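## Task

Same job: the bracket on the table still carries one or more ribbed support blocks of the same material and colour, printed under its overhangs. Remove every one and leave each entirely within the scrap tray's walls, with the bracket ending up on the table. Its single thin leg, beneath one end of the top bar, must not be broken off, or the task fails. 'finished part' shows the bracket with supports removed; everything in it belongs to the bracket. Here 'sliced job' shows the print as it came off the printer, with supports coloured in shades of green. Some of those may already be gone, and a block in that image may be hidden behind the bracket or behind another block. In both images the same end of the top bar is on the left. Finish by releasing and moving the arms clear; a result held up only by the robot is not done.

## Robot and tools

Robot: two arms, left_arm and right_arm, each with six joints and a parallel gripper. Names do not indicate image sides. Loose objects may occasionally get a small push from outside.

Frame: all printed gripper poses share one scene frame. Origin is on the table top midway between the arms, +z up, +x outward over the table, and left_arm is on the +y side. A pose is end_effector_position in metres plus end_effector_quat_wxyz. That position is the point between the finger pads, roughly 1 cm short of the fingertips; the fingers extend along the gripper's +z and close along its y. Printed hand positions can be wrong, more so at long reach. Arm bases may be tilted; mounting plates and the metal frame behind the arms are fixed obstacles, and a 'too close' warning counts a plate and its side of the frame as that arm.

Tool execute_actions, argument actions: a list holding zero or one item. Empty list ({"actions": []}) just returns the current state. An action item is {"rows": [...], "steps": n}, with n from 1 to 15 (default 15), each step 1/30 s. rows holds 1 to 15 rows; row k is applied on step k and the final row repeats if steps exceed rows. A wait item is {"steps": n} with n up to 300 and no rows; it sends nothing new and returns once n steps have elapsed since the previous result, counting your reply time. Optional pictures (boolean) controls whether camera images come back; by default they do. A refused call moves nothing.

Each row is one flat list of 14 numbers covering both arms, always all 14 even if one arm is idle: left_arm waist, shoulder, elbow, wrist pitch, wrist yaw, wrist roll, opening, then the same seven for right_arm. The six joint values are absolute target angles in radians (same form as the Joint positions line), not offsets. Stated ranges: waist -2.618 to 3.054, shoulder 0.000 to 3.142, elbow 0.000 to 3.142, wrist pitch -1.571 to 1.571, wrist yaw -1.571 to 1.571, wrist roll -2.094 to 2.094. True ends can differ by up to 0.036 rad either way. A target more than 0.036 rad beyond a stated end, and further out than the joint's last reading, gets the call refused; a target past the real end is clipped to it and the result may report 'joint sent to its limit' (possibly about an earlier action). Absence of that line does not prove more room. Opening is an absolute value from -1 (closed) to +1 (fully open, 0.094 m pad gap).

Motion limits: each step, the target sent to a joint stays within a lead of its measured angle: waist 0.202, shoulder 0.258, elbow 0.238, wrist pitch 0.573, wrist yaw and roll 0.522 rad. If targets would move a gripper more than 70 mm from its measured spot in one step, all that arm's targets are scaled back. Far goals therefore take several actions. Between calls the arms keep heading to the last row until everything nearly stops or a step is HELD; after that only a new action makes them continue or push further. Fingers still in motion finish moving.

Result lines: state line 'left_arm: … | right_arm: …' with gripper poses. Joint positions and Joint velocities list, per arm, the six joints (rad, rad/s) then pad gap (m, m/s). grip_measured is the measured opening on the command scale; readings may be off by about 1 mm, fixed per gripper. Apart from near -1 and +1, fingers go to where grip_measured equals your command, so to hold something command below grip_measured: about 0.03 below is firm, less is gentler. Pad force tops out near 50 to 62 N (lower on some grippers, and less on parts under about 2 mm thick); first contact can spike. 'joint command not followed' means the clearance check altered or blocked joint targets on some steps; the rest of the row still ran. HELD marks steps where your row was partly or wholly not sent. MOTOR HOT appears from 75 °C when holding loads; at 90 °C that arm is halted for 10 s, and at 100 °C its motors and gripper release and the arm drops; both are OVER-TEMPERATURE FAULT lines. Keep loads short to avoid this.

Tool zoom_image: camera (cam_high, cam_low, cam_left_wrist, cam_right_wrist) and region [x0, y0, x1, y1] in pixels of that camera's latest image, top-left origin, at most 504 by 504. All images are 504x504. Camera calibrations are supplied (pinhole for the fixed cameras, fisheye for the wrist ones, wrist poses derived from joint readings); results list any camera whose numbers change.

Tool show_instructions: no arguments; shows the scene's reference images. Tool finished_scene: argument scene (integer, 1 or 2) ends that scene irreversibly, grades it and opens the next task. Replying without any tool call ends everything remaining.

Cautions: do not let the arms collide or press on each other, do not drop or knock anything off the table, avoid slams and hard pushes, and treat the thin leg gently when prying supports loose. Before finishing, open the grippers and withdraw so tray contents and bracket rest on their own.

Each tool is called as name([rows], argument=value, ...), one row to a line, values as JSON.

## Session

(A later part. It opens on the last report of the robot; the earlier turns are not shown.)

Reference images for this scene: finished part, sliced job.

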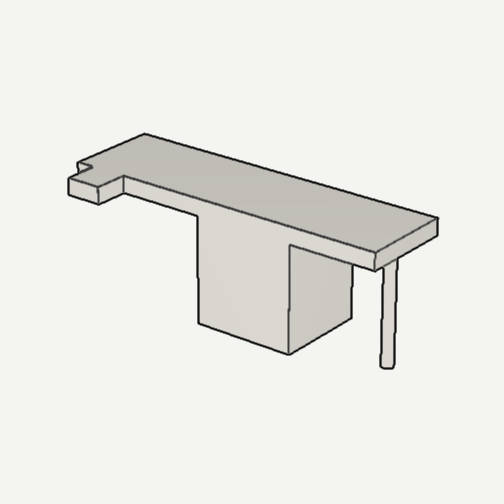

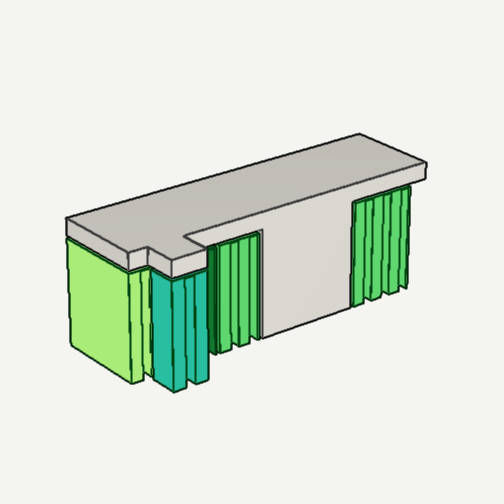

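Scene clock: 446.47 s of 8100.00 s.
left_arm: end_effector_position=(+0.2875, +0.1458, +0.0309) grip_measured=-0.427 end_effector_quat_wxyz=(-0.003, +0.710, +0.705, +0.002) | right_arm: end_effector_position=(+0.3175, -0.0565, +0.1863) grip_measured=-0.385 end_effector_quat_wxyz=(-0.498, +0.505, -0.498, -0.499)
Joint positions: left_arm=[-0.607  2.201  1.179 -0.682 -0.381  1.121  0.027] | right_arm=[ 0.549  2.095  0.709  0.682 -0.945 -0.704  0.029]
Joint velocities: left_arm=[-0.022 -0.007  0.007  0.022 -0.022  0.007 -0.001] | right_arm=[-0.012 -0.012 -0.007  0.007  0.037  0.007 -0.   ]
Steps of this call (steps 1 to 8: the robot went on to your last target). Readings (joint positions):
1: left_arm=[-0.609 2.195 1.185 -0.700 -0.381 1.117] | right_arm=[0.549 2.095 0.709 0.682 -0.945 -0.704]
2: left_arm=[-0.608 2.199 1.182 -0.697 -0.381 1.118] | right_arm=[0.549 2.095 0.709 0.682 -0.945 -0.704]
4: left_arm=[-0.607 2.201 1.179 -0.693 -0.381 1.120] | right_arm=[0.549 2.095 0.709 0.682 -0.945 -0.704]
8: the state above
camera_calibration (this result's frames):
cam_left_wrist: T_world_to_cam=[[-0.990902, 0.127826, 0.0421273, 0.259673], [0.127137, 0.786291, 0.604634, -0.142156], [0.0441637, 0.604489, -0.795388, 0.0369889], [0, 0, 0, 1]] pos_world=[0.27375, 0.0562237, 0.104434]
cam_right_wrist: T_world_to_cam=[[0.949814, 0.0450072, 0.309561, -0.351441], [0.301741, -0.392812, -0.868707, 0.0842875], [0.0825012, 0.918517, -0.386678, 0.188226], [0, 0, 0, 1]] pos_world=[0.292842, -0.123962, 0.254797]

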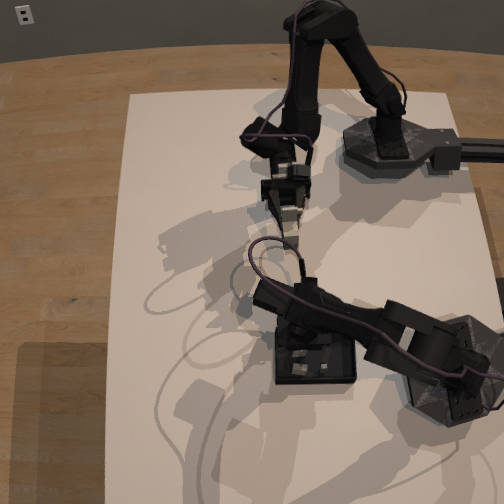

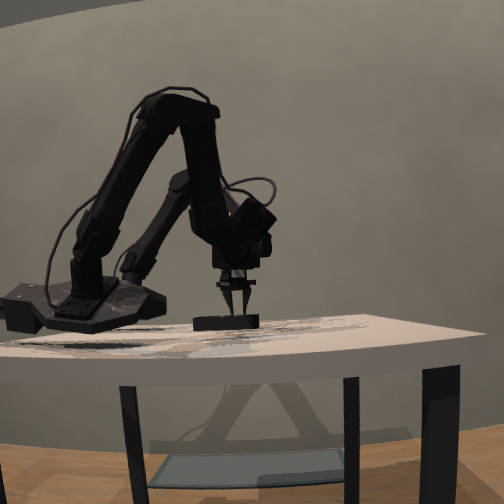

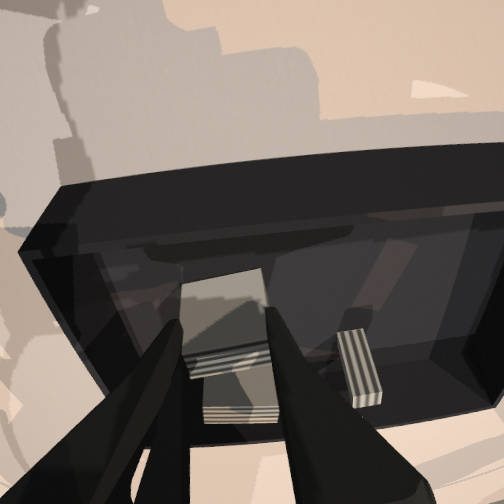

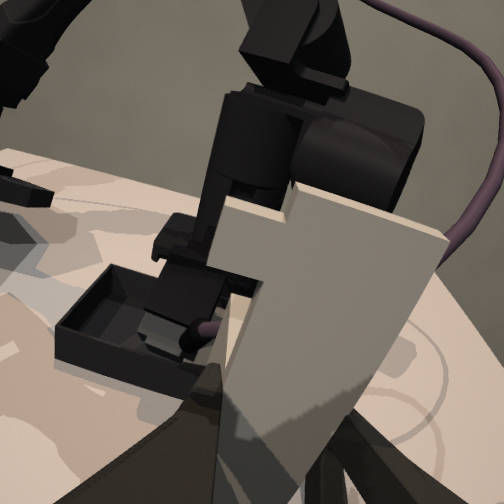

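execute_actions([
  {"rows":[[-0.605,2.208,1.167,-0.664,-0.38,1.13,-0.45,0.547,2.088,0.73,0.69,-0.975,-0.71,-0.44],[-0.605,2.208,1.167,-0.664,-0.38,1.13,-0.42,0.547,2.088,0.73,0.69,-0.975,-0.71,-0.44],[-0.605,2.208,1.167,-0.664,-0.38,1.13,-0.38,0.547,2.088,0.73,0.69,-0.975,-0.71,-0.44],[-0.605,2.208,1.175,-0.664,-0.38,1.13,-0.33,0.547,2.088,0.73,0.69,-0.975,-0.71,-0.44],[-0.61,2.2,1.185,-0.68,-0.38,1.125,-0.27,0.547,2.088,0.73,0.69,-0.975,-0.71,-0.44],[-0.618,2.19,1.2,-0.7,-0.38,1.12,-0.22,0.547,2.088,0.73,0.69,-0.975,-0.71,-0.44],[-0.626,2.178,1.213,-0.73,-0.38,1.11,-0.2,0.547,2.088,0.73,0.69,-0.975,-0.71,-0.44],[-0.634,2.166,1.225,-0.76,-0.38,1.1,-0.2,0.547,2.088,0.73,0.69,-0.975,-0.71,-0.44],[-0.642,2.154,1.237,-0.79,-0.38,1.095,-0.2,0.547,2.088,0.73,0.69,-0.975,-0.71,-0.44],[-0.65,2.142,1.249,-0.82,-0.38,1.09,-0.2,0.547,2.088,0.73,0.69,-0.975,-0.71,-0.44],[-0.658,2.128,1.261,-0.845,-0.38,1.085,-0.2,0.547,2.088,0.73,0.69,-0.975,-0.71,-0.44],[-0.664,2.112,1.272,-0.865,-0.38,1.08,-0.2,0.547,2.088,0.73,0.69,-0.975,-0.71,-0.44],[-0.668,2.095,1.28,-0.88,-0.38,1.075,-0.2,0.547,2.088,0.73,0.69,-0.975,-0.71,-0.44],[-0.668,2.075,1.28,-0.885,-0.37,1.07,-0.2,0.547,2.088,0.73,0.69,-0.975,-0.71,-0.44],[-0.66,2.055,1.275,-0.88,-0.34,1.07,-0.2,0.547,2.088,0.73,0.69,-0.975,-0.71,-0.44]]},
], pictures=false)

execute_actions([
  {"rows":[[-0.645,2.035,1.265,-0.86,-0.3,1.07,-0.19,0.547,2.088,0.73,0.69,-0.975,-0.71,-0.44],[-0.625,2.015,1.25,-0.83,-0.25,1.07,-0.18,0.547,2.088,0.73,0.69,-0.975,-0.71,-0.44],[-0.6,1.995,1.235,-0.79,-0.19,1.07,-0.17,0.547,2.088,0.73,0.69,-0.975,-0.71,-0.44],[-0.575,1.975,1.22,-0.75,-0.13,1.07,-0.16,0.547,2.088,0.73,0.69,-0.975,-0.71,-0.44],[-0.55,1.96,1.205,-0.71,-0.07,1.07,-0.15,0.547,2.088,0.73,0.69,-0.975,-0.71,-0.44],[-0.52,1.945,1.19,-0.665,-0.01,1.07,-0.14,0.547,2.088,0.73,0.69,-0.975,-0.71,-0.44],[-0.49,1.935,1.175,-0.62,0.05,1.065,-0.13,0.547,2.088,0.73,0.69,-0.975,-0.71,-0.44],[-0.46,1.93,1.16,-0.575,0.11,1.065,-0.12,0.547,2.088,0.73,0.69,-0.975,-0.71,-0.44],[-0.435,1.93,1.145,-0.53,0.17,1.06,-0.11,0.547,2.088,0.73,0.69,-0.975,-0.71,-0.44],[-0.41,1.93,1.13,-0.485,0.23,1.06,-0.1,0.547,2.088,0.73,0.69,-0.975,-0.71,-0.44],[-0.39,1.935,1.115,-0.44,0.29,1.055,-0.1,0.547,2.088,0.73,0.69,-0.975,-0.71,-0.44],[-0.37,1.94,1.1,-0.395,0.35,1.055,-0.1,0.547,2.088,0.73,0.69,-0.975,-0.71,-0.44],[-0.355,1.95,1.085,-0.35,0.41,1.05,-0.1,0.547,2.088,0.73,0.69,-0.975,-0.71,-0.44],[-0.345,1.96,1.07,-0.305,0.47,1.05,-0.1,0.547,2.088,0.73,0.69,-0.975,-0.71,-0.44],[-0.34,1.975,1.055,-0.26,0.53,1.045,-0.1,0.547,2.088,0.73,0.69,-0.975,-0.71,-0.44]]},
], pictures=false)

execute_actions([
  {"rows":[[-0.34,1.99,1.04,-0.215,0.59,1.045,-0.1,0.547,2.088,0.73,0.69,-0.975,-0.71,-0.44],[-0.34,2.005,1.025,-0.17,0.65,1.045,-0.1,0.547,2.088,0.73,0.69,-0.975,-0.71,-0.44],[-0.34,2.025,1.01,-0.125,0.71,1.045,-0.1,0.547,2.088,0.73,0.69,-0.975,-0.71,-0.44],[-0.345,2.045,1.0,-0.08,0.77,1.045,-0.1,0.547,2.088,0.73,0.69,-0.975,-0.71,-0.44],[-0.35,2.065,0.99,-0.035,0.83,1.045,-0.1,0.547,2.088,0.73,0.69,-0.975,-0.71,-0.44],[-0.355,2.085,0.98,0.01,0.89,1.045,-0.1,0.547,2.088,0.73,0.69,-0.975,-0.71,-0.44],[-0.36,2.105,0.97,0.055,0.95,1.045,-0.1,0.547,2.088,0.73,0.69,-0.975,-0.71,-0.44],[-0.368,2.125,0.96,0.1,1.0,1.045,-0.1,0.547,2.088,0.73,0.69,-0.975,-0.71,-0.44],[-0.376,2.145,0.955,0.14,1.05,1.045,-0.1,0.547,2.088,0.73,0.69,-0.975,-0.71,-0.44],[-0.384,2.165,0.95,0.18,1.09,1.045,-0.1,0.547,2.088,0.73,0.69,-0.975,-0.71,-0.44],[-0.392,2.185,0.945,0.215,1.12,1.045,-0.1,0.547,2.088,0.73,0.69,-0.975,-0.71,-0.44],[-0.4,2.205,0.94,0.245,1.132,1.045,-0.1,0.547,2.088,0.73,0.69,-0.975,-0.71,-0.44],[-0.408,2.222,0.94,0.26,1.132,1.045,-0.1,0.547,2.088,0.73,0.69,-0.975,-0.71,-0.44],[-0.414,2.237,0.94,0.26,1.132,1.045,-0.1,0.547,2.088,0.73,0.69,-0.975,-0.71,-0.44],[-0.418,2.248,0.94,0.26,1.132,1.045,-0.1,0.547,2.088,0.73,0.69,-0.975,-0.71,-0.44]]},
], pictures=false)

execute_actions([
  {"steps":12},
])

Scene clock: 493.30 s of 8100.00 s.
left_arm: end_effector_position=(+0.2943, +0.1442, +0.0731) grip_measured=-0.202 end_effector_quat_wxyz=(+0.009, +0.711, +0.703, +0.007) | right_arm: end_effector_position=(+0.3175, -0.0565, +0.1864) grip_measured=-0.385 end_effector_quat_wxyz=(-0.499, +0.505, -0.497, -0.499)
Joint positions: left_arm=[-0.648  2.122  1.245 -0.814 -0.378  1.093  0.038] | right_arm=[ 0.549  2.095  0.709  0.682 -0.945 -0.704  0.029]
Joint velocities: left_arm=[-0.129 -0.652  0.105 -0.242  0.256 -0.051  0.   ] | right_arm=[-0.002 -0.002 -0.002 -0.11   0.037  0.051 -0.   ]
Steps of this call (steps 1 to 30: the robot went on to your last target; steps 31 to 90: nothing new was sent; then 43.33 s passed at rest; steps 91 to 105: all 15 steps of this action). Readings (joint positions):
91: left_arm=[-0.607 2.201 1.179 -0.676 -0.382 1.122] | right_arm=[0.549 2.095 0.709 0.682 -0.945 -0.704]
92: left_arm=[-0.607 2.201 1.179 -0.676 -0.382 1.122] | right_arm=[0.549 2.095 0.709 0.682 -0.945 -0.704]
94: left_arm=[-0.607 2.201 1.179 -0.676 -0.382 1.122] | right_arm=[0.549 2.095 0.709 0.682 -0.945 -0.704]
98: left_arm=[-0.608 2.201 1.185 -0.692 -0.382 1.119] | right_arm=[0.549 2.095 0.709 0.682 -0.945 -0.704]
105: the state above

Scene clock: 493.80 s of 8100.00 s.
left_arm: end_effector_position=(+0.3470, +0.1390, +0.1033) grip_measured=-0.102 end_effector_quat_wxyz=(+0.272, +0.533, +0.770, -0.222) | right_arm: end_effector_position=(+0.3175, -0.0565, +0.1864) grip_measured=-0.385 end_effector_quat_wxyz=(-0.499, +0.505, -0.497, -0.499)
Joint positions: left_arm=[-0.342  1.944  1.097 -0.443  0.259  1.064  0.042] | right_arm=[ 0.549  2.095  0.709  0.682 -0.945 -0.704  0.029]
Joint velocities: left_arm=[ 0.354  0.085 -0.432  1.179  1.56  -0.168 -0.   ] | right_arm=[ 0.007  0.012 -0.017 -0.081 -0.022 -0.037  0.   ]
Steps of this call (steps 1 to 15: all 15 steps of this action). Readings (joint positions):
1: left_arm=[-0.650 2.098 1.246 -0.818 -0.366 1.090] | right_arm=[0.549 2.095 0.709 0.682 -0.945 -0.704]
2: left_arm=[-0.648 2.073 1.246 -0.819 -0.348 1.088] | right_arm=[0.549 2.095 0.709 0.682 -0.945 -0.704]
4: left_arm=[-0.630 2.028 1.246 -0.809 -0.287 1.085] | right_arm=[0.549 2.095 0.709 0.682 -0.945 -0.704]
8: left_arm=[-0.529 1.956 1.209 -0.709 -0.110 1.080] | right_arm=[0.549 2.095 0.709 0.682 -0.945 -0.704]
15: the state above

Scene clock: 494.30 s of 8100.00 s.
left_arm: end_effector_position=(+0.3141, +0.0201, +0.1354) grip_measured=-0.102 end_effector_quat_wxyz=(+0.475, +0.502, +0.543, -0.477) | right_arm: end_effector_position=(+0.3175, -0.0565, +0.1864) grip_measured=-0.385 end_effector_quat_wxyz=(-0.499, +0.505, -0.497, -0.499)
Joint positions: left_arm=[-0.393  2.214  0.958  0.159  1.02   1.054  0.042] | right_arm=[ 0.549  2.095  0.709  0.682 -0.945 -0.704  0.029]
Joint velocities: left_arm=[-0.232  0.432  0.002  0.579  0.608 -0.037  0.   ] | right_arm=[-0.002  0.002  0.007  0.022  0.022 -0.051 -0.001]
Steps of this call (steps 1 to 15: all 15 steps of this action). Readings (joint positions):
1: left_arm=[-0.332 1.950 1.083 -0.402 0.315 1.062] | right_arm=[0.549 2.095 0.709 0.682 -0.945 -0.704]
2: left_arm=[-0.328 1.959 1.069 -0.357 0.373 1.060] | right_arm=[0.549 2.095 0.709 0.682 -0.945 -0.704]
4: left_arm=[-0.329 1.988 1.044 -0.267 0.493 1.057] | right_arm=[0.549 2.095 0.709 0.682 -0.945 -0.704]
8: left_arm=[-0.335 2.074 0.998 -0.089 0.731 1.055] | right_arm=[0.549 2.095 0.709 0.682 -0.945 -0.704]
15: the state above

Scene clock: 494.70 s of 8100.00 s.
left_arm: end_effector_position=(+0.3097, +0.0115, +0.1470) grip_measured=-0.102 end_effector_quat_wxyz=(+0.504, +0.503, +0.500, -0.493) | right_arm: end_effector_position=(+0.3175, -0.0565, +0.1864) grip_measured=-0.385 end_effector_quat_wxyz=(-0.499, +0.505, -0.497, -0.499)
Joint positions: left_arm=[-0.408  2.241  0.954  0.248  1.104  1.054  0.042] | right_arm=[ 0.549  2.095  0.709  0.682 -0.945 -0.704  0.029]
Joint velocities: left_arm=[ 0.017 -0.007 -0.007  0.051  0.125  0.007  0.   ] | right_arm=[-0.007 -0.012 -0.007 -0.066 -0.051 -0.037 -0.   ]
Steps of this call (steps 1 to 12: the robot went on to your last target). Readings (joint positions):
1: left_arm=[-0.400 2.226 0.958 0.177 1.038 1.054] | right_arm=[0.549 2.095 0.709 0.682 -0.945 -0.704]
2: left_arm=[-0.405 2.235 0.957 0.190 1.052 1.054] | right_arm=[0.549 2.095 0.709 0.682 -0.945 -0.704]
4: left_arm=[-0.408 2.241 0.954 0.208 1.072 1.054] | right_arm=[0.549 2.095 0.709 0.682 -0.945 -0.704]
8: left_arm=[-0.408 2.241 0.954 0.236 1.095 1.054] | right_arm=[0.549 2.095 0.709 0.682 -0.945 -0.704]
12: the state above
camera_calibration (this result's frames):
cam_left_wrist: T_world_to_cam=[[-0.990356, 0.032158, -0.134765, 0.320867], [0.126619, 0.604943, -0.786137, 0.0971892], [0.0562447, -0.795619, -0.60318, 0.193655], [0, 0, 0, 1]] pos_world=[0.294574, 0.0849637, 0.236455]
cam_right_wrist: T_world_to_cam=[[0.949606, 0.0448189, 0.310224, -0.351566], [0.302285, -0.3927, -0.868568, 0.0841268], [0.0828969, 0.918574, -0.386459, 0.188078], [0, 0, 0, 1]] pos_world=[0.292828, -0.12397, 0.254819]

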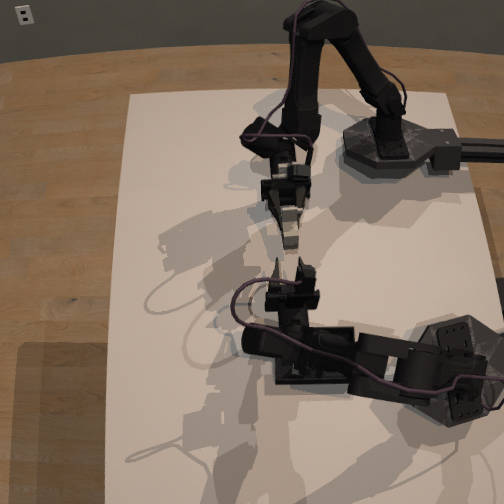

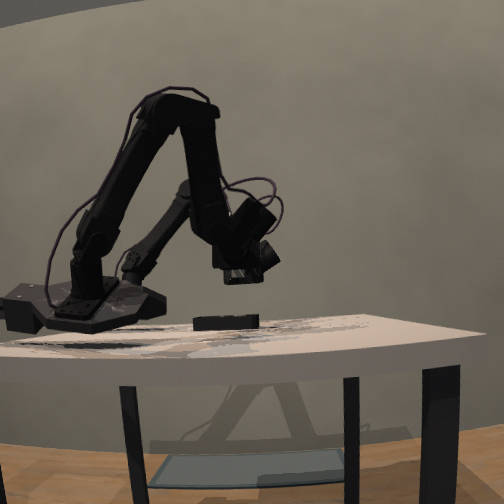

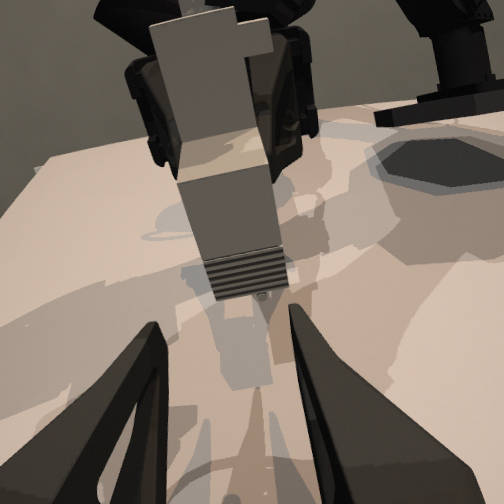

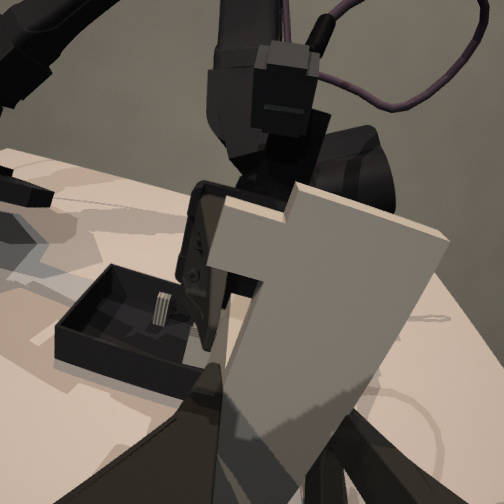

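zoom_image(camera="cam_left_wrist", region=[180,200,320,330])

show_instructions()

Region (180, 200, 320, 330) of cam_left_wrist's 504x504 image, scaled by 3.600, with more detail than that image has; it fills the top 468 rows of this view, and the rest is white.

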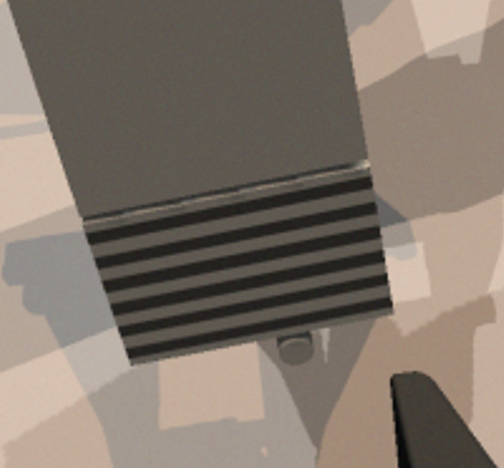

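Reference images for this scene: finished part, sliced job.

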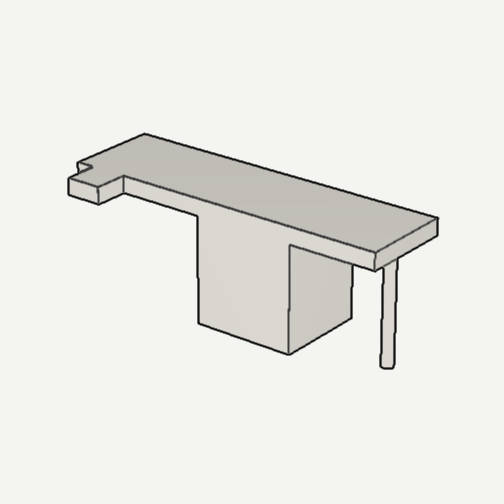

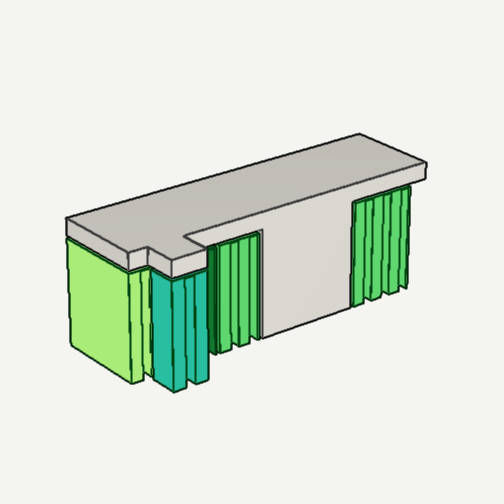

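execute_actions([
  {"rows":[[-0.42,2.252,0.93,0.285,1.12,1.03,-0.1,0.547,2.088,0.73,0.69,-0.975,-0.71,-0.44],[-0.425,2.258,0.92,0.31,1.11,1.01,-0.1,0.547,2.088,0.73,0.69,-0.975,-0.71,-0.44],[-0.432,2.265,0.915,0.335,1.1,0.99,-0.1,0.547,2.088,0.73,0.69,-0.975,-0.71,-0.44],[-0.44,2.272,0.915,0.355,1.092,0.97,-0.1,0.547,2.088,0.73,0.69,-0.975,-0.71,-0.44],[-0.448,2.279,0.917,0.375,1.086,0.95,-0.1,0.547,2.088,0.73,0.69,-0.975,-0.71,-0.44],[-0.456,2.286,0.92,0.395,1.081,0.93,-0.1,0.547,2.088,0.73,0.69,-0.975,-0.71,-0.44],[-0.464,2.292,0.92,0.41,1.078,0.915,-0.1,0.547,2.088,0.73,0.69,-0.975,-0.71,-0.44],[-0.472,2.298,0.92,0.41,1.078,0.915,-0.1,0.547,2.088,0.73,0.69,-0.975,-0.71,-0.44],[-0.48,2.304,0.92,0.41,1.078,0.915,-0.1,0.547,2.088,0.73,0.69,-0.975,-0.71,-0.44]],"steps":15},
], pictures=false)

execute_actions([
  {"steps":5},
])

Scene clock: 525.33 s of 8100.00 s.
left_arm: end_effector_position=(+0.3017, -0.0130, +0.1426) grip_measured=-0.102 end_effector_quat_wxyz=(+0.494, +0.500, +0.504, -0.503) | right_arm: end_effector_position=(+0.3175, -0.0565, +0.1864) grip_measured=-0.385 end_effector_quat_wxyz=(-0.499, +0.505, -0.497, -0.499)
Joint positions: left_arm=[-0.47   2.291  0.939  0.39   1.076  0.935  0.042] | right_arm=[ 0.549  2.095  0.709  0.682 -0.945 -0.704  0.029]
Joint velocities: left_arm=[-0.012 -0.002 -0.012  0.168 -0.007 -0.066 -0.   ] | right_arm=[-0.002 -0.002  0.012 -0.051 -0.007  0.037  0.   ]
Steps of this call (steps 1 to 30: the robot went on to your last target; steps 31 to 90: nothing new was sent; then 27.13 s passed at rest; steps 91 to 105: all 15 steps of this action). Readings (joint positions):
91: left_arm=[-0.408 2.241 0.954 0.258 1.110 1.052] | right_arm=[0.549 2.095 0.709 0.682 -0.945 -0.704]
92: left_arm=[-0.408 2.241 0.952 0.266 1.109 1.046] | right_arm=[0.549 2.095 0.709 0.682 -0.945 -0.704]
94: left_arm=[-0.409 2.242 0.943 0.294 1.104 1.027] | right_arm=[0.549 2.095 0.709 0.682 -0.945 -0.704]
98: left_arm=[-0.433 2.268 0.939 0.354 1.086 0.974] | right_arm=[0.549 2.095 0.709 0.682 -0.945 -0.704]
105: the state above

Scene clock: 525.50 s of 8100.00 s.
left_arm: end_effector_position=(+0.3032, -0.0130, +0.1433) grip_measured=-0.102 end_effector_quat_wxyz=(+0.496, +0.499, +0.505, -0.501) | right_arm: end_effector_position=(+0.3175, -0.0565, +0.1864) grip_measured=-0.385 end_effector_quat_wxyz=(-0.499, +0.505, -0.497, -0.499)
Joint positions: left_arm=[-0.47   2.291  0.939  0.4    1.074  0.928  0.042] | right_arm=[ 0.549  2.095  0.709  0.682 -0.945 -0.704  0.029]
Joint velocities: left_arm=[-0.007  0.007  0.022  0.081  0.037 -0.022 -0.001] | right_arm=[-0.007 -0.007  0.012 -0.037 -0.007 -0.022 -0.002]
Steps of this call (steps 1 to 5: the robot went on to your last target). Readings (joint positions):
1: left_arm=[-0.470 2.291 0.939 0.394 1.075 0.933] | right_arm=[0.549 2.095 0.709 0.682 -0.945 -0.704]
2: left_arm=[-0.470 2.291 0.939 0.396 1.075 0.931] | right_arm=[0.549 2.095 0.709 0.682 -0.945 -0.704]
4: left_arm=[-0.470 2.291 0.939 0.399 1.074 0.929] | right_arm=[0.549 2.095 0.709 0.682 -0.945 -0.704]
5: the state above
camera_calibration (this result's frames):
cam_left_wrist: T_world_to_cam=[[-0.99315, 0.0393032, -0.110034, 0.312154], [0.111333, 0.604095, -0.789097, 0.114899], [0.0354567, -0.795943, -0.604333, 0.17871], [0, 0, 0, 1]] pos_world=[0.290888, 0.0605643, 0.233014]
cam_right_wrist: T_world_to_cam=[[0.949606, 0.0448189, 0.310224, -0.351566], [0.302285, -0.3927, -0.868568, 0.0841268], [0.0828969, 0.918574, -0.386459, 0.188078], [0, 0, 0, 1]] pos_world=[0.292828, -0.12397, 0.254819]

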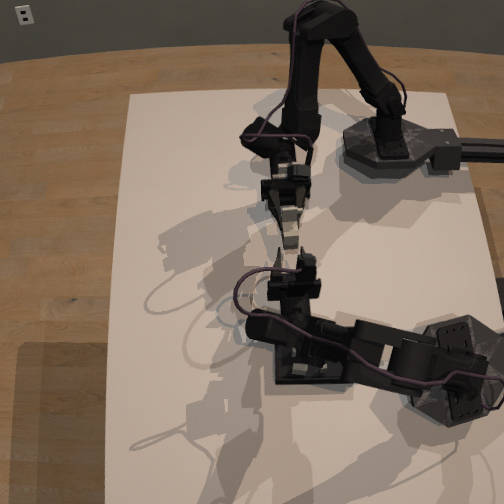

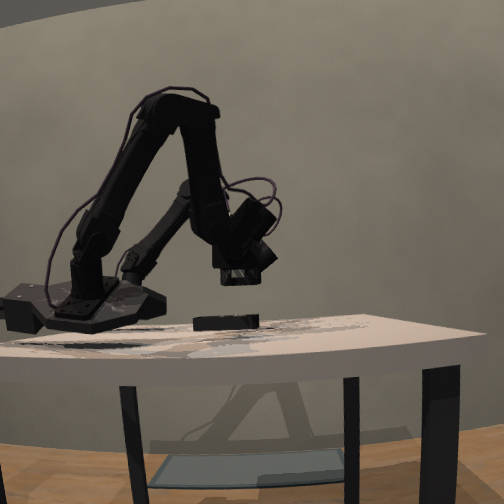

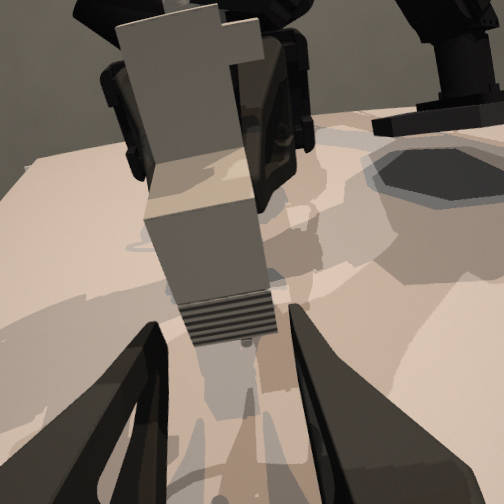

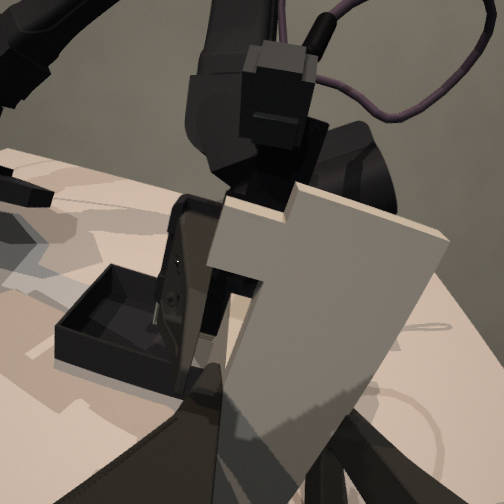

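execute_actions([
  {"rows":[[-0.485,2.31,0.915,0.425,1.074,0.9,-0.1,0.547,2.088,0.73,0.69,-0.975,-0.71,-0.44],[-0.49,2.316,0.912,0.44,1.071,0.885,-0.1,0.547,2.088,0.73,0.69,-0.975,-0.71,-0.44],[-0.496,2.321,0.912,0.455,1.068,0.87,-0.1,0.547,2.088,0.73,0.69,-0.975,-0.71,-0.44],[-0.502,2.325,0.915,0.468,1.065,0.855,-0.1,0.547,2.088,0.73,0.69,-0.975,-0.71,-0.44],[-0.508,2.329,0.92,0.48,1.062,0.843,-0.1,0.547,2.088,0.73,0.69,-0.975,-0.71,-0.44],[-0.514,2.333,0.92,0.49,1.06,0.833,-0.1,0.547,2.088,0.73,0.69,-0.975,-0.71,-0.44],[-0.52,2.337,0.92,0.49,1.06,0.833,-0.1,0.547,2.088,0.73,0.69,-0.975,-0.71,-0.44]],"steps":15},
], pictures=false)

execute_actions([
  {"steps":4},
])

Scene clock: 533.00 s of 8100.00 s.
left_arm: end_effector_position=(+0.2997, -0.0274, +0.1421) grip_measured=-0.102 end_effector_quat_wxyz=(+0.488, +0.493, +0.509, -0.509) | right_arm: end_effector_position=(+0.3175, -0.0565, +0.1864) grip_measured=-0.385 end_effector_quat_wxyz=(-0.499, +0.505, -0.497, -0.499)
Joint positions: left_arm=[-0.507  2.323  0.939  0.478  1.056  0.848  0.042] | right_arm=[ 0.549  2.095  0.709  0.682 -0.945 -0.704  0.029]
Joint velocities: left_arm=[ 0.007 -0.002 -0.007  0.007 -0.051 -0.095  0.   ] | right_arm=[-0.002  0.002  0.012 -0.066 -0.022  0.022 -0.001]
Steps of this call (steps 1 to 30: the robot went on to your last target; steps 31 to 90: nothing new was sent; then 4.00 s passed at rest; steps 91 to 105: all 15 steps of this action). Readings (joint positions):
91: left_arm=[-0.470 2.291 0.939 0.406 1.073 0.922] | right_arm=[0.549 2.095 0.709 0.682 -0.945 -0.704]
92: left_arm=[-0.470 2.291 0.939 0.410 1.071 0.917] | right_arm=[0.549 2.095 0.709 0.682 -0.945 -0.704]
94: left_arm=[-0.472 2.295 0.939 0.428 1.068 0.902] | right_arm=[0.549 2.095 0.709 0.682 -0.945 -0.704]
98: left_arm=[-0.492 2.313 0.939 0.462 1.060 0.868] | right_arm=[0.549 2.095 0.709 0.682 -0.945 -0.704]
105: the state above

Scene clock: 533.13 s of 8100.00 s.
left_arm: end_effector_position=(+0.3002, -0.0274, +0.1424) grip_measured=-0.102 end_effector_quat_wxyz=(+0.489, +0.493, +0.509, -0.509) | right_arm: end_effector_position=(+0.3175, -0.0565, +0.1864) grip_measured=-0.385 end_effector_quat_wxyz=(-0.499, +0.505, -0.497, -0.499)
Joint positions: left_arm=[-0.507  2.323  0.939  0.482  1.056  0.845  0.042] | right_arm=[ 0.549  2.095  0.709  0.682 -0.945 -0.704  0.029]
Joint velocities: left_arm=[ 0.002 -0.022  0.022 -0.007  0.007 -0.051  0.   ] | right_arm=[-0.002  0.007  0.002 -0.022 -0.051  0.007  0.001]
Steps of this call (steps 1 to 4: the robot went on to your last target). Readings (joint positions):
1: left_arm=[-0.507 2.323 0.939 0.479 1.056 0.847] | right_arm=[0.549 2.095 0.709 0.682 -0.945 -0.704]
2: left_arm=[-0.507 2.323 0.939 0.480 1.056 0.846] | right_arm=[0.549 2.095 0.709 0.682 -0.945 -0.704]
4: the state above
camera_calibration (this result's frames):
cam_left_wrist: T_world_to_cam=[[-0.995457, 0.0427189, -0.0850962, 0.306846], [0.0936273, 0.601777, -0.793157, 0.129113], [0.0173261, -0.797521, -0.603043, 0.172047], [0, 0, 0, 1]] pos_world=[0.290382, 0.0464061, 0.23227]
cam_right_wrist: T_world_to_cam=[[0.949606, 0.0448189, 0.310224, -0.351566], [0.302285, -0.3927, -0.868568, 0.0841268], [0.0828969, 0.918574, -0.386459, 0.188078], [0, 0, 0, 1]] pos_world=[0.292828, -0.12397, 0.254819]

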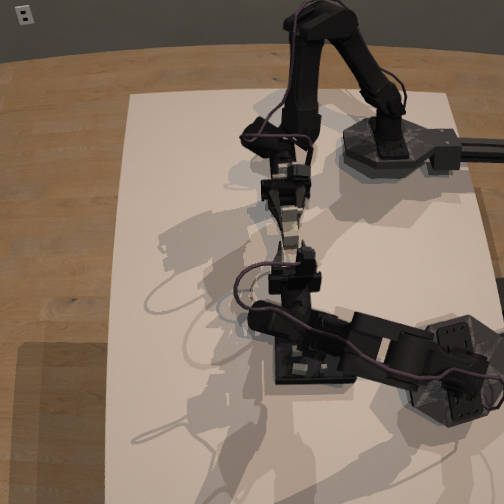

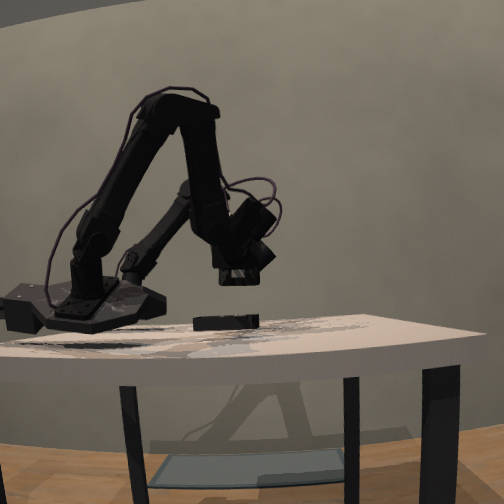

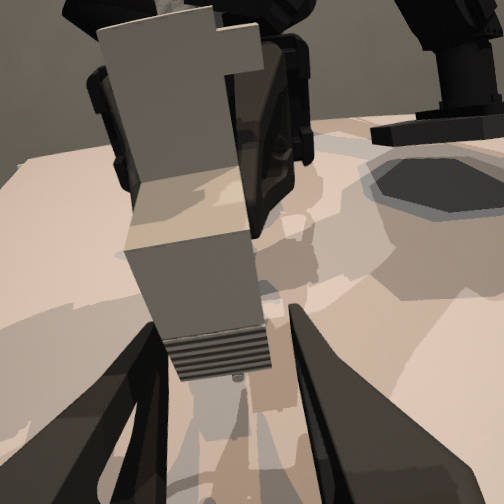

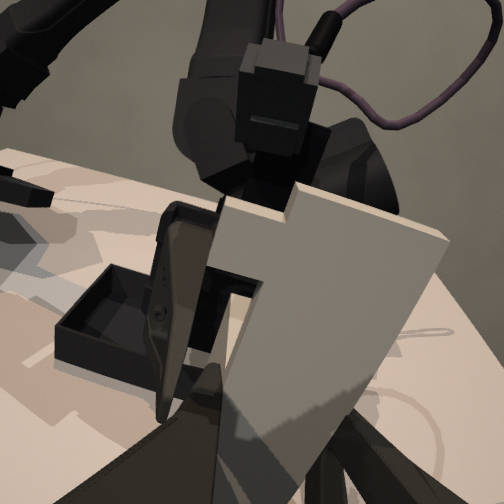

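execute_actions([
  {"rows":[[-0.52,2.337,0.93,0.5,1.056,0.825,-0.13,0.547,2.088,0.73,0.69,-0.975,-0.71,-0.44],[-0.52,2.337,0.93,0.508,1.053,0.817,-0.17,0.547,2.088,0.73,0.69,-0.975,-0.71,-0.44],[-0.52,2.337,0.93,0.508,1.053,0.817,-0.21,0.547,2.088,0.73,0.69,-0.975,-0.71,-0.44],[-0.52,2.337,0.93,0.508,1.053,0.817,-0.25,0.547,2.088,0.73,0.69,-0.975,-0.71,-0.44],[-0.52,2.337,0.93,0.508,1.053,0.817,-0.28,0.547,2.088,0.73,0.69,-0.975,-0.71,-0.44],[-0.52,2.337,0.93,0.508,1.053,0.817,-0.31,0.547,2.088,0.73,0.69,-0.975,-0.71,-0.44],[-0.52,2.337,0.93,0.508,1.053,0.817,-0.34,0.547,2.088,0.73,0.69,-0.975,-0.71,-0.44],[-0.52,2.337,0.93,0.508,1.053,0.817,-0.37,0.547,2.088,0.73,0.69,-0.975,-0.71,-0.44],[-0.52,2.337,0.93,0.508,1.053,0.817,-0.39,0.547,2.088,0.73,0.69,-0.975,-0.71,-0.44],[-0.52,2.337,0.93,0.508,1.053,0.817,-0.41,0.547,2.088,0.73,0.69,-0.975,-0.71,-0.44],[-0.52,2.337,0.93,0.508,1.053,0.817,-0.43,0.547,2.088,0.73,0.69,-0.975,-0.71,-0.45],[-0.52,2.337,0.93,0.508,1.053,0.817,-0.455,0.547,2.088,0.73,0.69,-0.975,-0.71,-0.46],[-0.52,2.337,0.93,0.508,1.053,0.817,-0.48,0.547,2.088,0.73,0.69,-0.975,-0.71,-0.46]],"steps":15},
])

Scene clock: 545.37 s of 8100.00 s.
left_arm: end_effector_position=(+0.3028, -0.0274, +0.1434) grip_measured=-0.395 end_effector_quat_wxyz=(+0.492, +0.489, +0.512, -0.507) | right_arm: end_effector_position=(+0.3179, -0.0565, +0.1868) grip_measured=-0.385 end_effector_quat_wxyz=(-0.500, +0.505, -0.497, -0.498)
Joint positions: left_arm=[-0.507  2.323  0.939  0.499  1.05   0.828  0.028] | right_arm=[ 0.549  2.095  0.709  0.685 -0.945 -0.705  0.029]
Joint velocities: left_arm=[-0.007  0.007  0.027  0.037  0.007 -0.051  0.001] | right_arm=[ 0.002 -0.002 -0.007 -0.037  0.022  0.007 -0.   ]
Steps of this call (steps 1 to 15: the robot went on to your last target; steps 16 to 90: nothing new was sent; then 8.73 s passed at rest; steps 91 to 105: all 15 steps of this action). Readings (joint positions):
91: left_arm=[-0.507 2.323 0.939 0.485 1.055 0.841] | right_arm=[0.549 2.095 0.709 0.682 -0.945 -0.704]
92: left_arm=[-0.507 2.323 0.939 0.488 1.054 0.839] | right_arm=[0.549 2.095 0.709 0.682 -0.945 -0.704]
94: left_arm=[-0.507 2.323 0.939 0.493 1.052 0.834] | right_arm=[0.549 2.095 0.709 0.682 -0.945 -0.704]
98: left_arm=[-0.507 2.323 0.939 0.497 1.050 0.830] | right_arm=[0.549 2.095 0.709 0.684 -0.945 -0.704]
105: the state above
camera_calibration (this result's frames):
cam_left_wrist: T_world_to_cam=[[-0.995977, 0.0328538, -0.0833679, 0.30921], [0.086314, 0.601673, -0.794065, 0.131981], [0.0240721, -0.798067, -0.602088, 0.170396], [0, 0, 0, 1]] pos_world=[0.292472, 0.0464195, 0.233173]
cam_right_wrist: T_world_to_cam=[[0.948649, 0.0433064, 0.313351, -0.352384], [0.304644, -0.391833, -0.868136, 0.0835986], [0.0851854, 0.919017, -0.384905, 0.187211], [0, 0, 0, 1]] pos_world=[0.292873, -0.124033, 0.255053]

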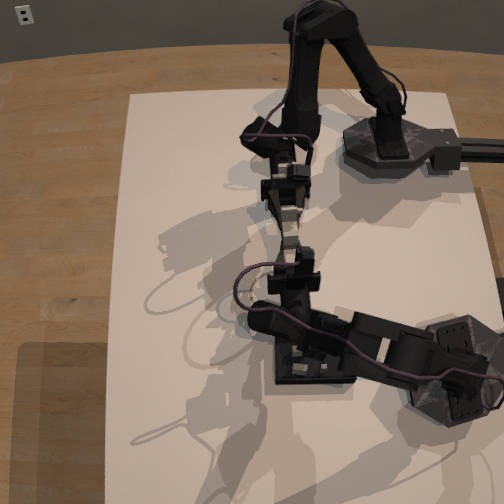

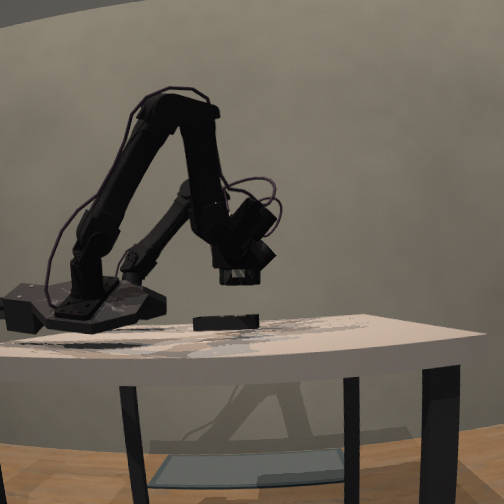

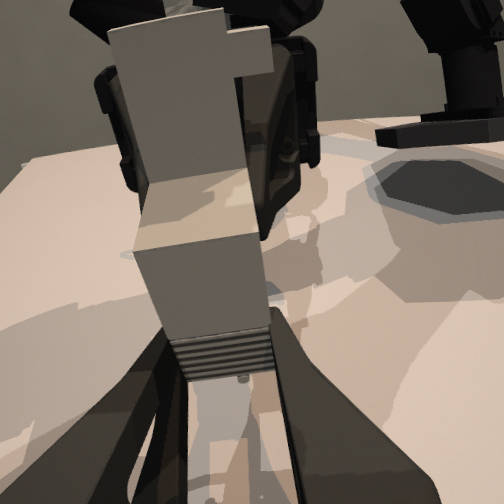

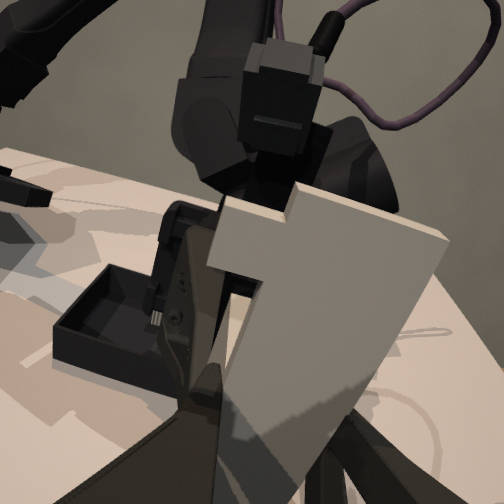

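zoom_image(camera="cam_left_wrist", region=[140,280,310,410])

Region (140, 280, 310, 410) of cam_left_wrist's 504x504 image, scaled by 2.965, with more detail than that image has; it fills the top 385 rows of this view, and the rest is white.

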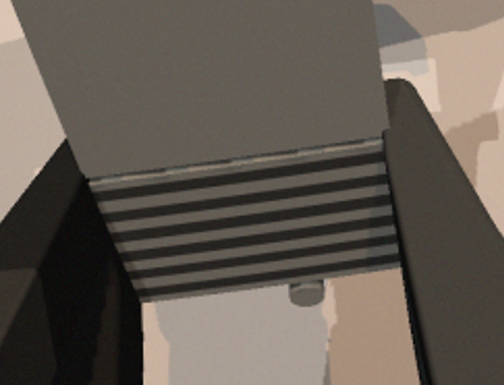

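execute_actions([
  {"rows":[[-0.515,2.33,0.925,0.52,1.05,0.812,-0.48,0.547,2.088,0.73,0.69,-0.975,-0.71,-0.46],[-0.515,2.322,0.92,0.536,1.046,0.804,-0.48,0.547,2.088,0.73,0.69,-0.975,-0.71,-0.46],[-0.516,2.315,0.913,0.552,1.041,0.796,-0.48,0.547,2.088,0.73,0.69,-0.975,-0.71,-0.46],[-0.517,2.31,0.906,0.568,1.036,0.788,-0.48,0.547,2.088,0.73,0.69,-0.975,-0.71,-0.46],[-0.518,2.308,0.899,0.584,1.031,0.78,-0.48,0.547,2.088,0.73,0.69,-0.975,-0.71,-0.46],[-0.519,2.307,0.891,0.6,1.026,0.772,-0.48,0.547,2.088,0.73,0.69,-0.975,-0.71,-0.46],[-0.52,2.306,0.884,0.616,1.021,0.764,-0.48,0.547,2.088,0.73,0.69,-0.975,-0.71,-0.46],[-0.521,2.305,0.876,0.632,1.016,0.756,-0.48,0.547,2.088,0.73,0.69,-0.975,-0.71,-0.46],[-0.522,2.304,0.869,0.648,1.011,0.748,-0.48,0.547,2.088,0.73,0.69,-0.975,-0.71,-0.46],[-0.523,2.303,0.861,0.664,1.006,0.74,-0.48,0.547,2.088,0.73,0.69,-0.975,-0.71,-0.46],[-0.524,2.302,0.854,0.68,1.001,0.732,-0.48,0.547,2.088,0.73,0.69,-0.975,-0.71,-0.46],[-0.525,2.301,0.846,0.696,0.996,0.724,-0.48,0.547,2.088,0.73,0.69,-0.975,-0.71,-0.46],[-0.525,2.3,0.838,0.7,0.994,0.72,-0.48,0.547,2.088,0.73,0.69,-0.975,-0.71,-0.46]],"steps":15},
], pictures=false)

execute_actions([
  {"steps":10},
])

Scene clock: 563.13 s of 8100.00 s.
left_arm: end_effector_position=(+0.2977, -0.0272, +0.1434) grip_measured=-0.395 end_effector_quat_wxyz=(+0.505, +0.474, +0.519, -0.501) | right_arm: end_effector_position=(+0.3149, -0.0566, +0.1873) grip_measured=-0.385 end_effector_quat_wxyz=(-0.497, +0.506, -0.492, -0.505)
Joint positions: left_arm=[-0.517  2.323  0.866  0.663  1.025  0.743  0.028] | right_arm=[ 0.549  2.095  0.709  0.677 -0.96  -0.708  0.029]
Joint velocities: left_arm=[-0.032  0.022 -0.081  0.227 -0.051 -0.095 -0.   ] | right_arm=[ 0.007 -0.002 -0.002 -0.037 -0.095  0.051 -0.   ]
Steps of this call (steps 1 to 15: the robot went on to your last target; steps 16 to 90: nothing new was sent; then 14.27 s passed at rest; steps 91 to 105: all 15 steps of this action). Readings (joint positions):
91: left_arm=[-0.507 2.323 0.939 0.500 1.050 0.828] | right_arm=[0.549 2.095 0.709 0.686 -0.945 -0.705]
92: left_arm=[-0.507 2.323 0.939 0.502 1.050 0.826] | right_arm=[0.549 2.095 0.709 0.687 -0.945 -0.705]
94: left_arm=[-0.507 2.323 0.934 0.517 1.050 0.819] | right_arm=[0.549 2.095 0.709 0.690 -0.945 -0.705]
98: left_arm=[-0.510 2.323 0.910 0.569 1.042 0.794] | right_arm=[0.549 2.095 0.709 0.689 -0.948 -0.705]
105: the state above

Scene clock: 563.47 s of 8100.00 s.
left_arm: end_effector_position=(+0.2974, -0.0272, +0.1441) grip_measured=-0.395 end_effector_quat_wxyz=(+0.506, +0.472, +0.520, -0.500) | right_arm: end_effector_position=(+0.3143, -0.0566, +0.1875) grip_measured=-0.385 end_effector_quat_wxyz=(-0.496, +0.506, -0.492, -0.506)
Joint positions: left_arm=[-0.518  2.323  0.859  0.683  1.023  0.731  0.028] | right_arm=[ 0.549  2.095  0.709  0.676 -0.963 -0.708  0.029]
Joint velocities: left_arm=[-0.022  0.022 -0.022  0.051  0.037  0.007  0.   ] | right_arm=[ 0.002  0.007 -0.007 -0.037 -0.037 -0.051 -0.   ]
Steps of this call (steps 1 to 10: the robot went on to your last target). Readings (joint positions):
1: left_arm=[-0.517 2.323 0.863 0.669 1.024 0.739] | right_arm=[0.549 2.095 0.709 0.676 -0.960 -0.708]
2: left_arm=[-0.517 2.323 0.862 0.673 1.024 0.737] | right_arm=[0.549 2.095 0.709 0.676 -0.961 -0.708]
4: left_arm=[-0.518 2.323 0.860 0.678 1.023 0.734] | right_arm=[0.549 2.095 0.709 0.676 -0.962 -0.708]
8: left_arm=[-0.518 2.323 0.859 0.682 1.023 0.731] | right_arm=[0.549 2.095 0.709 0.676 -0.962 -0.708]
10: the state above
camera_calibration (this result's frames):
cam_left_wrist: T_world_to_cam=[[-0.996713, -0.0157543, -0.0794687, 0.302207], [0.0547783, 0.591649, -0.804333, 0.143464], [0.0596893, -0.806042, -0.588841, 0.158392], [0, 0, 0, 1]] pos_world=[0.2839, 0.0475512, 0.232676]
cam_right_wrist: T_world_to_cam=[[0.949368, 0.0576427, 0.308833, -0.347809], [0.3069, -0.380359, -0.872433, 0.0860471], [0.0671777, 0.923041, -0.378791, 0.192592], [0, 0, 0, 1]] pos_world=[0.290853, -0.124993, 0.255437]

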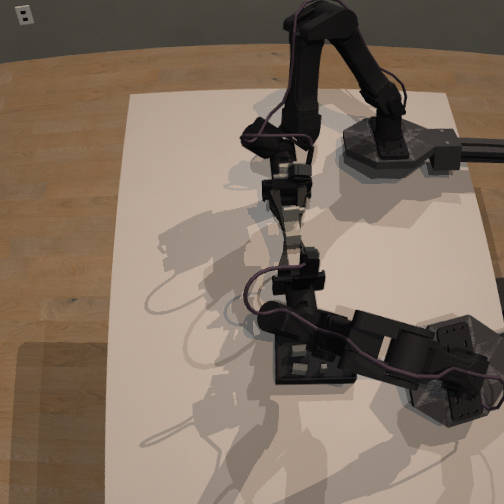

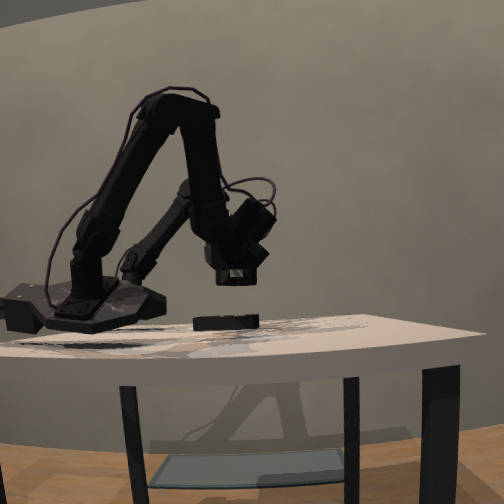

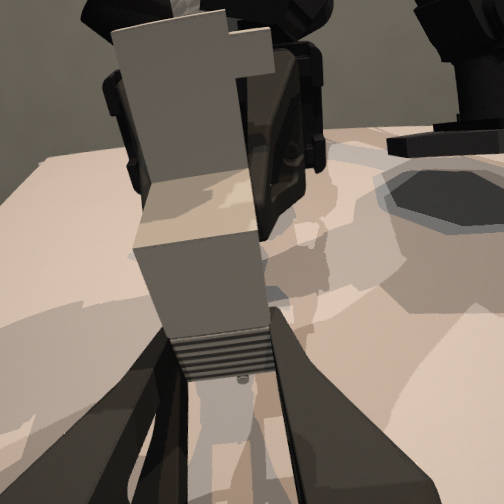

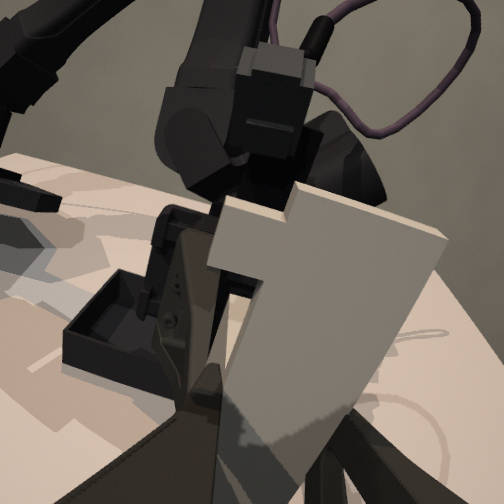

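execute_actions([
  {"rows":[[-0.525,2.296,0.834,0.716,0.992,0.712,-0.48,0.547,2.088,0.73,0.69,-0.97,-0.71,-0.46],[-0.525,2.293,0.827,0.732,0.987,0.704,-0.48,0.547,2.088,0.73,0.692,-0.965,-0.71,-0.46],[-0.526,2.291,0.82,0.748,0.982,0.696,-0.48,0.547,2.088,0.73,0.694,-0.96,-0.71,-0.46],[-0.527,2.29,0.812,0.764,0.977,0.688,-0.48,0.547,2.088,0.73,0.696,-0.955,-0.71,-0.46],[-0.528,2.289,0.805,0.78,0.972,0.68,-0.48,0.547,2.088,0.73,0.698,-0.95,-0.71,-0.46],[-0.529,2.288,0.797,0.796,0.967,0.672,-0.48,0.547,2.088,0.73,0.7,-0.945,-0.71,-0.46],[-0.53,2.287,0.79,0.812,0.962,0.664,-0.48,0.547,2.088,0.73,0.7,-0.94,-0.71,-0.46],[-0.531,2.286,0.782,0.828,0.957,0.656,-0.48,0.547,2.088,0.73,0.7,-0.94,-0.71,-0.46],[-0.532,2.285,0.775,0.844,0.952,0.648,-0.48,0.547,2.088,0.73,0.7,-0.94,-0.71,-0.46],[-0.533,2.284,0.767,0.86,0.947,0.64,-0.48,0.547,2.088,0.73,0.7,-0.94,-0.71,-0.46],[-0.534,2.283,0.76,0.876,0.942,0.632,-0.48,0.547,2.088,0.73,0.7,-0.94,-0.71,-0.46],[-0.535,2.282,0.752,0.892,0.937,0.624,-0.48,0.547,2.088,0.73,0.7,-0.94,-0.71,-0.46]],"steps":15},
], pictures=false)

execute_actions([
  {"steps":10},
])

Scene clock: 574.90 s of 8100.00 s.
left_arm: end_effector_position=(+0.2961, -0.0223, +0.1438) grip_measured=-0.396 end_effector_quat_wxyz=(+0.524, +0.452, +0.542, -0.477) | right_arm: end_effector_position=(+0.3184, -0.0565, +0.1873) grip_measured=-0.385 end_effector_quat_wxyz=(-0.503, +0.506, -0.495, -0.497)
Joint positions: left_arm=[-0.527  2.307  0.771  0.848  0.949  0.649  0.028] | right_arm=[ 0.549  2.095  0.709  0.69  -0.944 -0.708  0.029]
Joint velocities: left_arm=[ 0.002 -0.007 -0.037  0.198 -0.051 -0.095 -0.   ] | right_arm=[-0.002 -0.007  0.002 -0.037  0.051 -0.037 -0.001]
Steps of this call (steps 1 to 30: the robot went on to your last target; steps 31 to 90: nothing new was sent; then 7.93 s passed at rest; steps 91 to 105: all 15 steps of this action). Readings (joint positions):
91: left_arm=[-0.518 2.323 0.858 0.684 1.023 0.729] | right_arm=[0.549 2.095 0.709 0.676 -0.963 -0.708]
92: left_arm=[-0.518 2.323 0.857 0.689 1.022 0.726] | right_arm=[0.549 2.095 0.709 0.676 -0.963 -0.708]
94: left_arm=[-0.520 2.320 0.846 0.705 1.015 0.718] | right_arm=[0.549 2.095 0.709 0.676 -0.963 -0.708]
98: left_arm=[-0.526 2.314 0.819 0.755 0.994 0.692] | right_arm=[0.549 2.095 0.709 0.676 -0.968 -0.708]
105: the state above

Scene clock: 575.23 s of 8100.00 s.
left_arm: end_effector_position=(+0.3010, -0.0215, +0.1456) grip_measured=-0.396 end_effector_quat_wxyz=(+0.531, +0.448, +0.545, -0.470) | right_arm: end_effector_position=(+0.3197, -0.0565, +0.1881) grip_measured=-0.385 end_effector_quat_wxyz=(-0.506, +0.505, -0.494, -0.494)
Joint positions: left_arm=[-0.527  2.307  0.77   0.876  0.933  0.636  0.028] | right_arm=[ 0.549  2.095  0.709  0.698 -0.942 -0.708  0.029]
Joint velocities: left_arm=[-0.002  0.002  0.007 -0.007 -0.066 -0.037 -0.   ] | right_arm=[-0.007  0.012 -0.012  0.007 -0.007 -0.022  0.   ]
Steps of this call (steps 1 to 10: the robot went on to your last target). Readings (joint positions):
1: left_arm=[-0.527 2.307 0.770 0.855 0.946 0.646] | right_arm=[0.549 2.095 0.709 0.690 -0.943 -0.708]
2: left_arm=[-0.527 2.307 0.770 0.861 0.944 0.644] | right_arm=[0.549 2.095 0.709 0.691 -0.942 -0.708]
4: left_arm=[-0.527 2.307 0.770 0.868 0.939 0.640] | right_arm=[0.549 2.095 0.709 0.694 -0.942 -0.708]
8: left_arm=[-0.527 2.307 0.770 0.874 0.934 0.637] | right_arm=[0.549 2.095 0.709 0.697 -0.942 -0.708]
10: the state above
camera_calibration (this result's frames):
cam_left_wrist: T_world_to_cam=[[-0.989225, -0.118483, -0.0859934, 0.302496], [-0.00261854, 0.601611, -0.798785, 0.157768], [0.146377, -0.789953, -0.595439, 0.13886], [0, 0, 0, 1]] pos_world=[0.279324, 0.0506181, 0.234718]
cam_right_wrist: T_world_to_cam=[[0.94479, 0.0356129, 0.325735, -0.356011], [0.313151, -0.390818, -0.865562, 0.0810427], [0.0964777, 0.919779, -0.380393, 0.183137], [0, 0, 0, 1]] pos_world=[0.293309, -0.124094, 0.255777]

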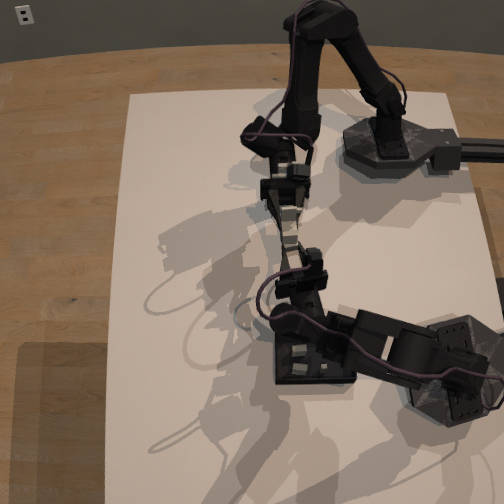

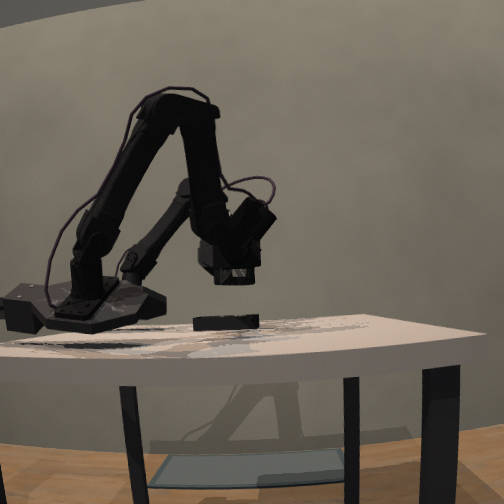

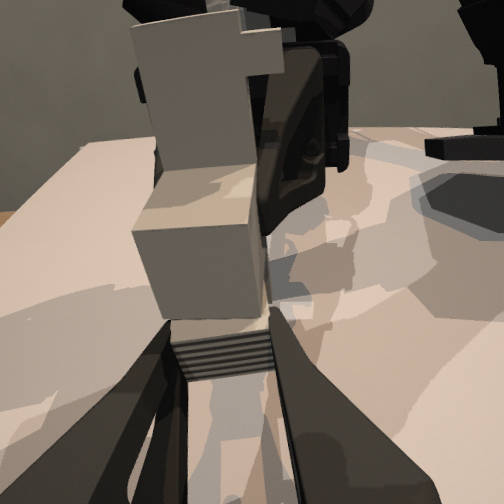

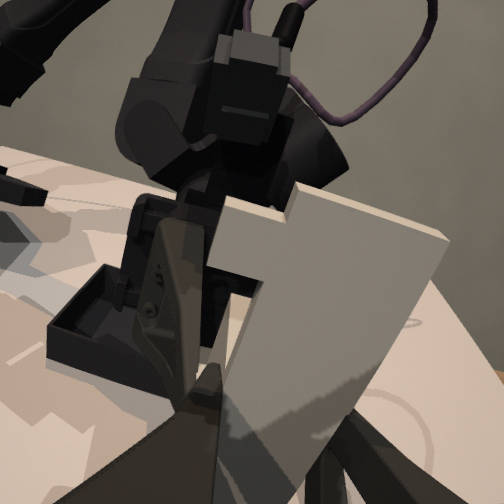

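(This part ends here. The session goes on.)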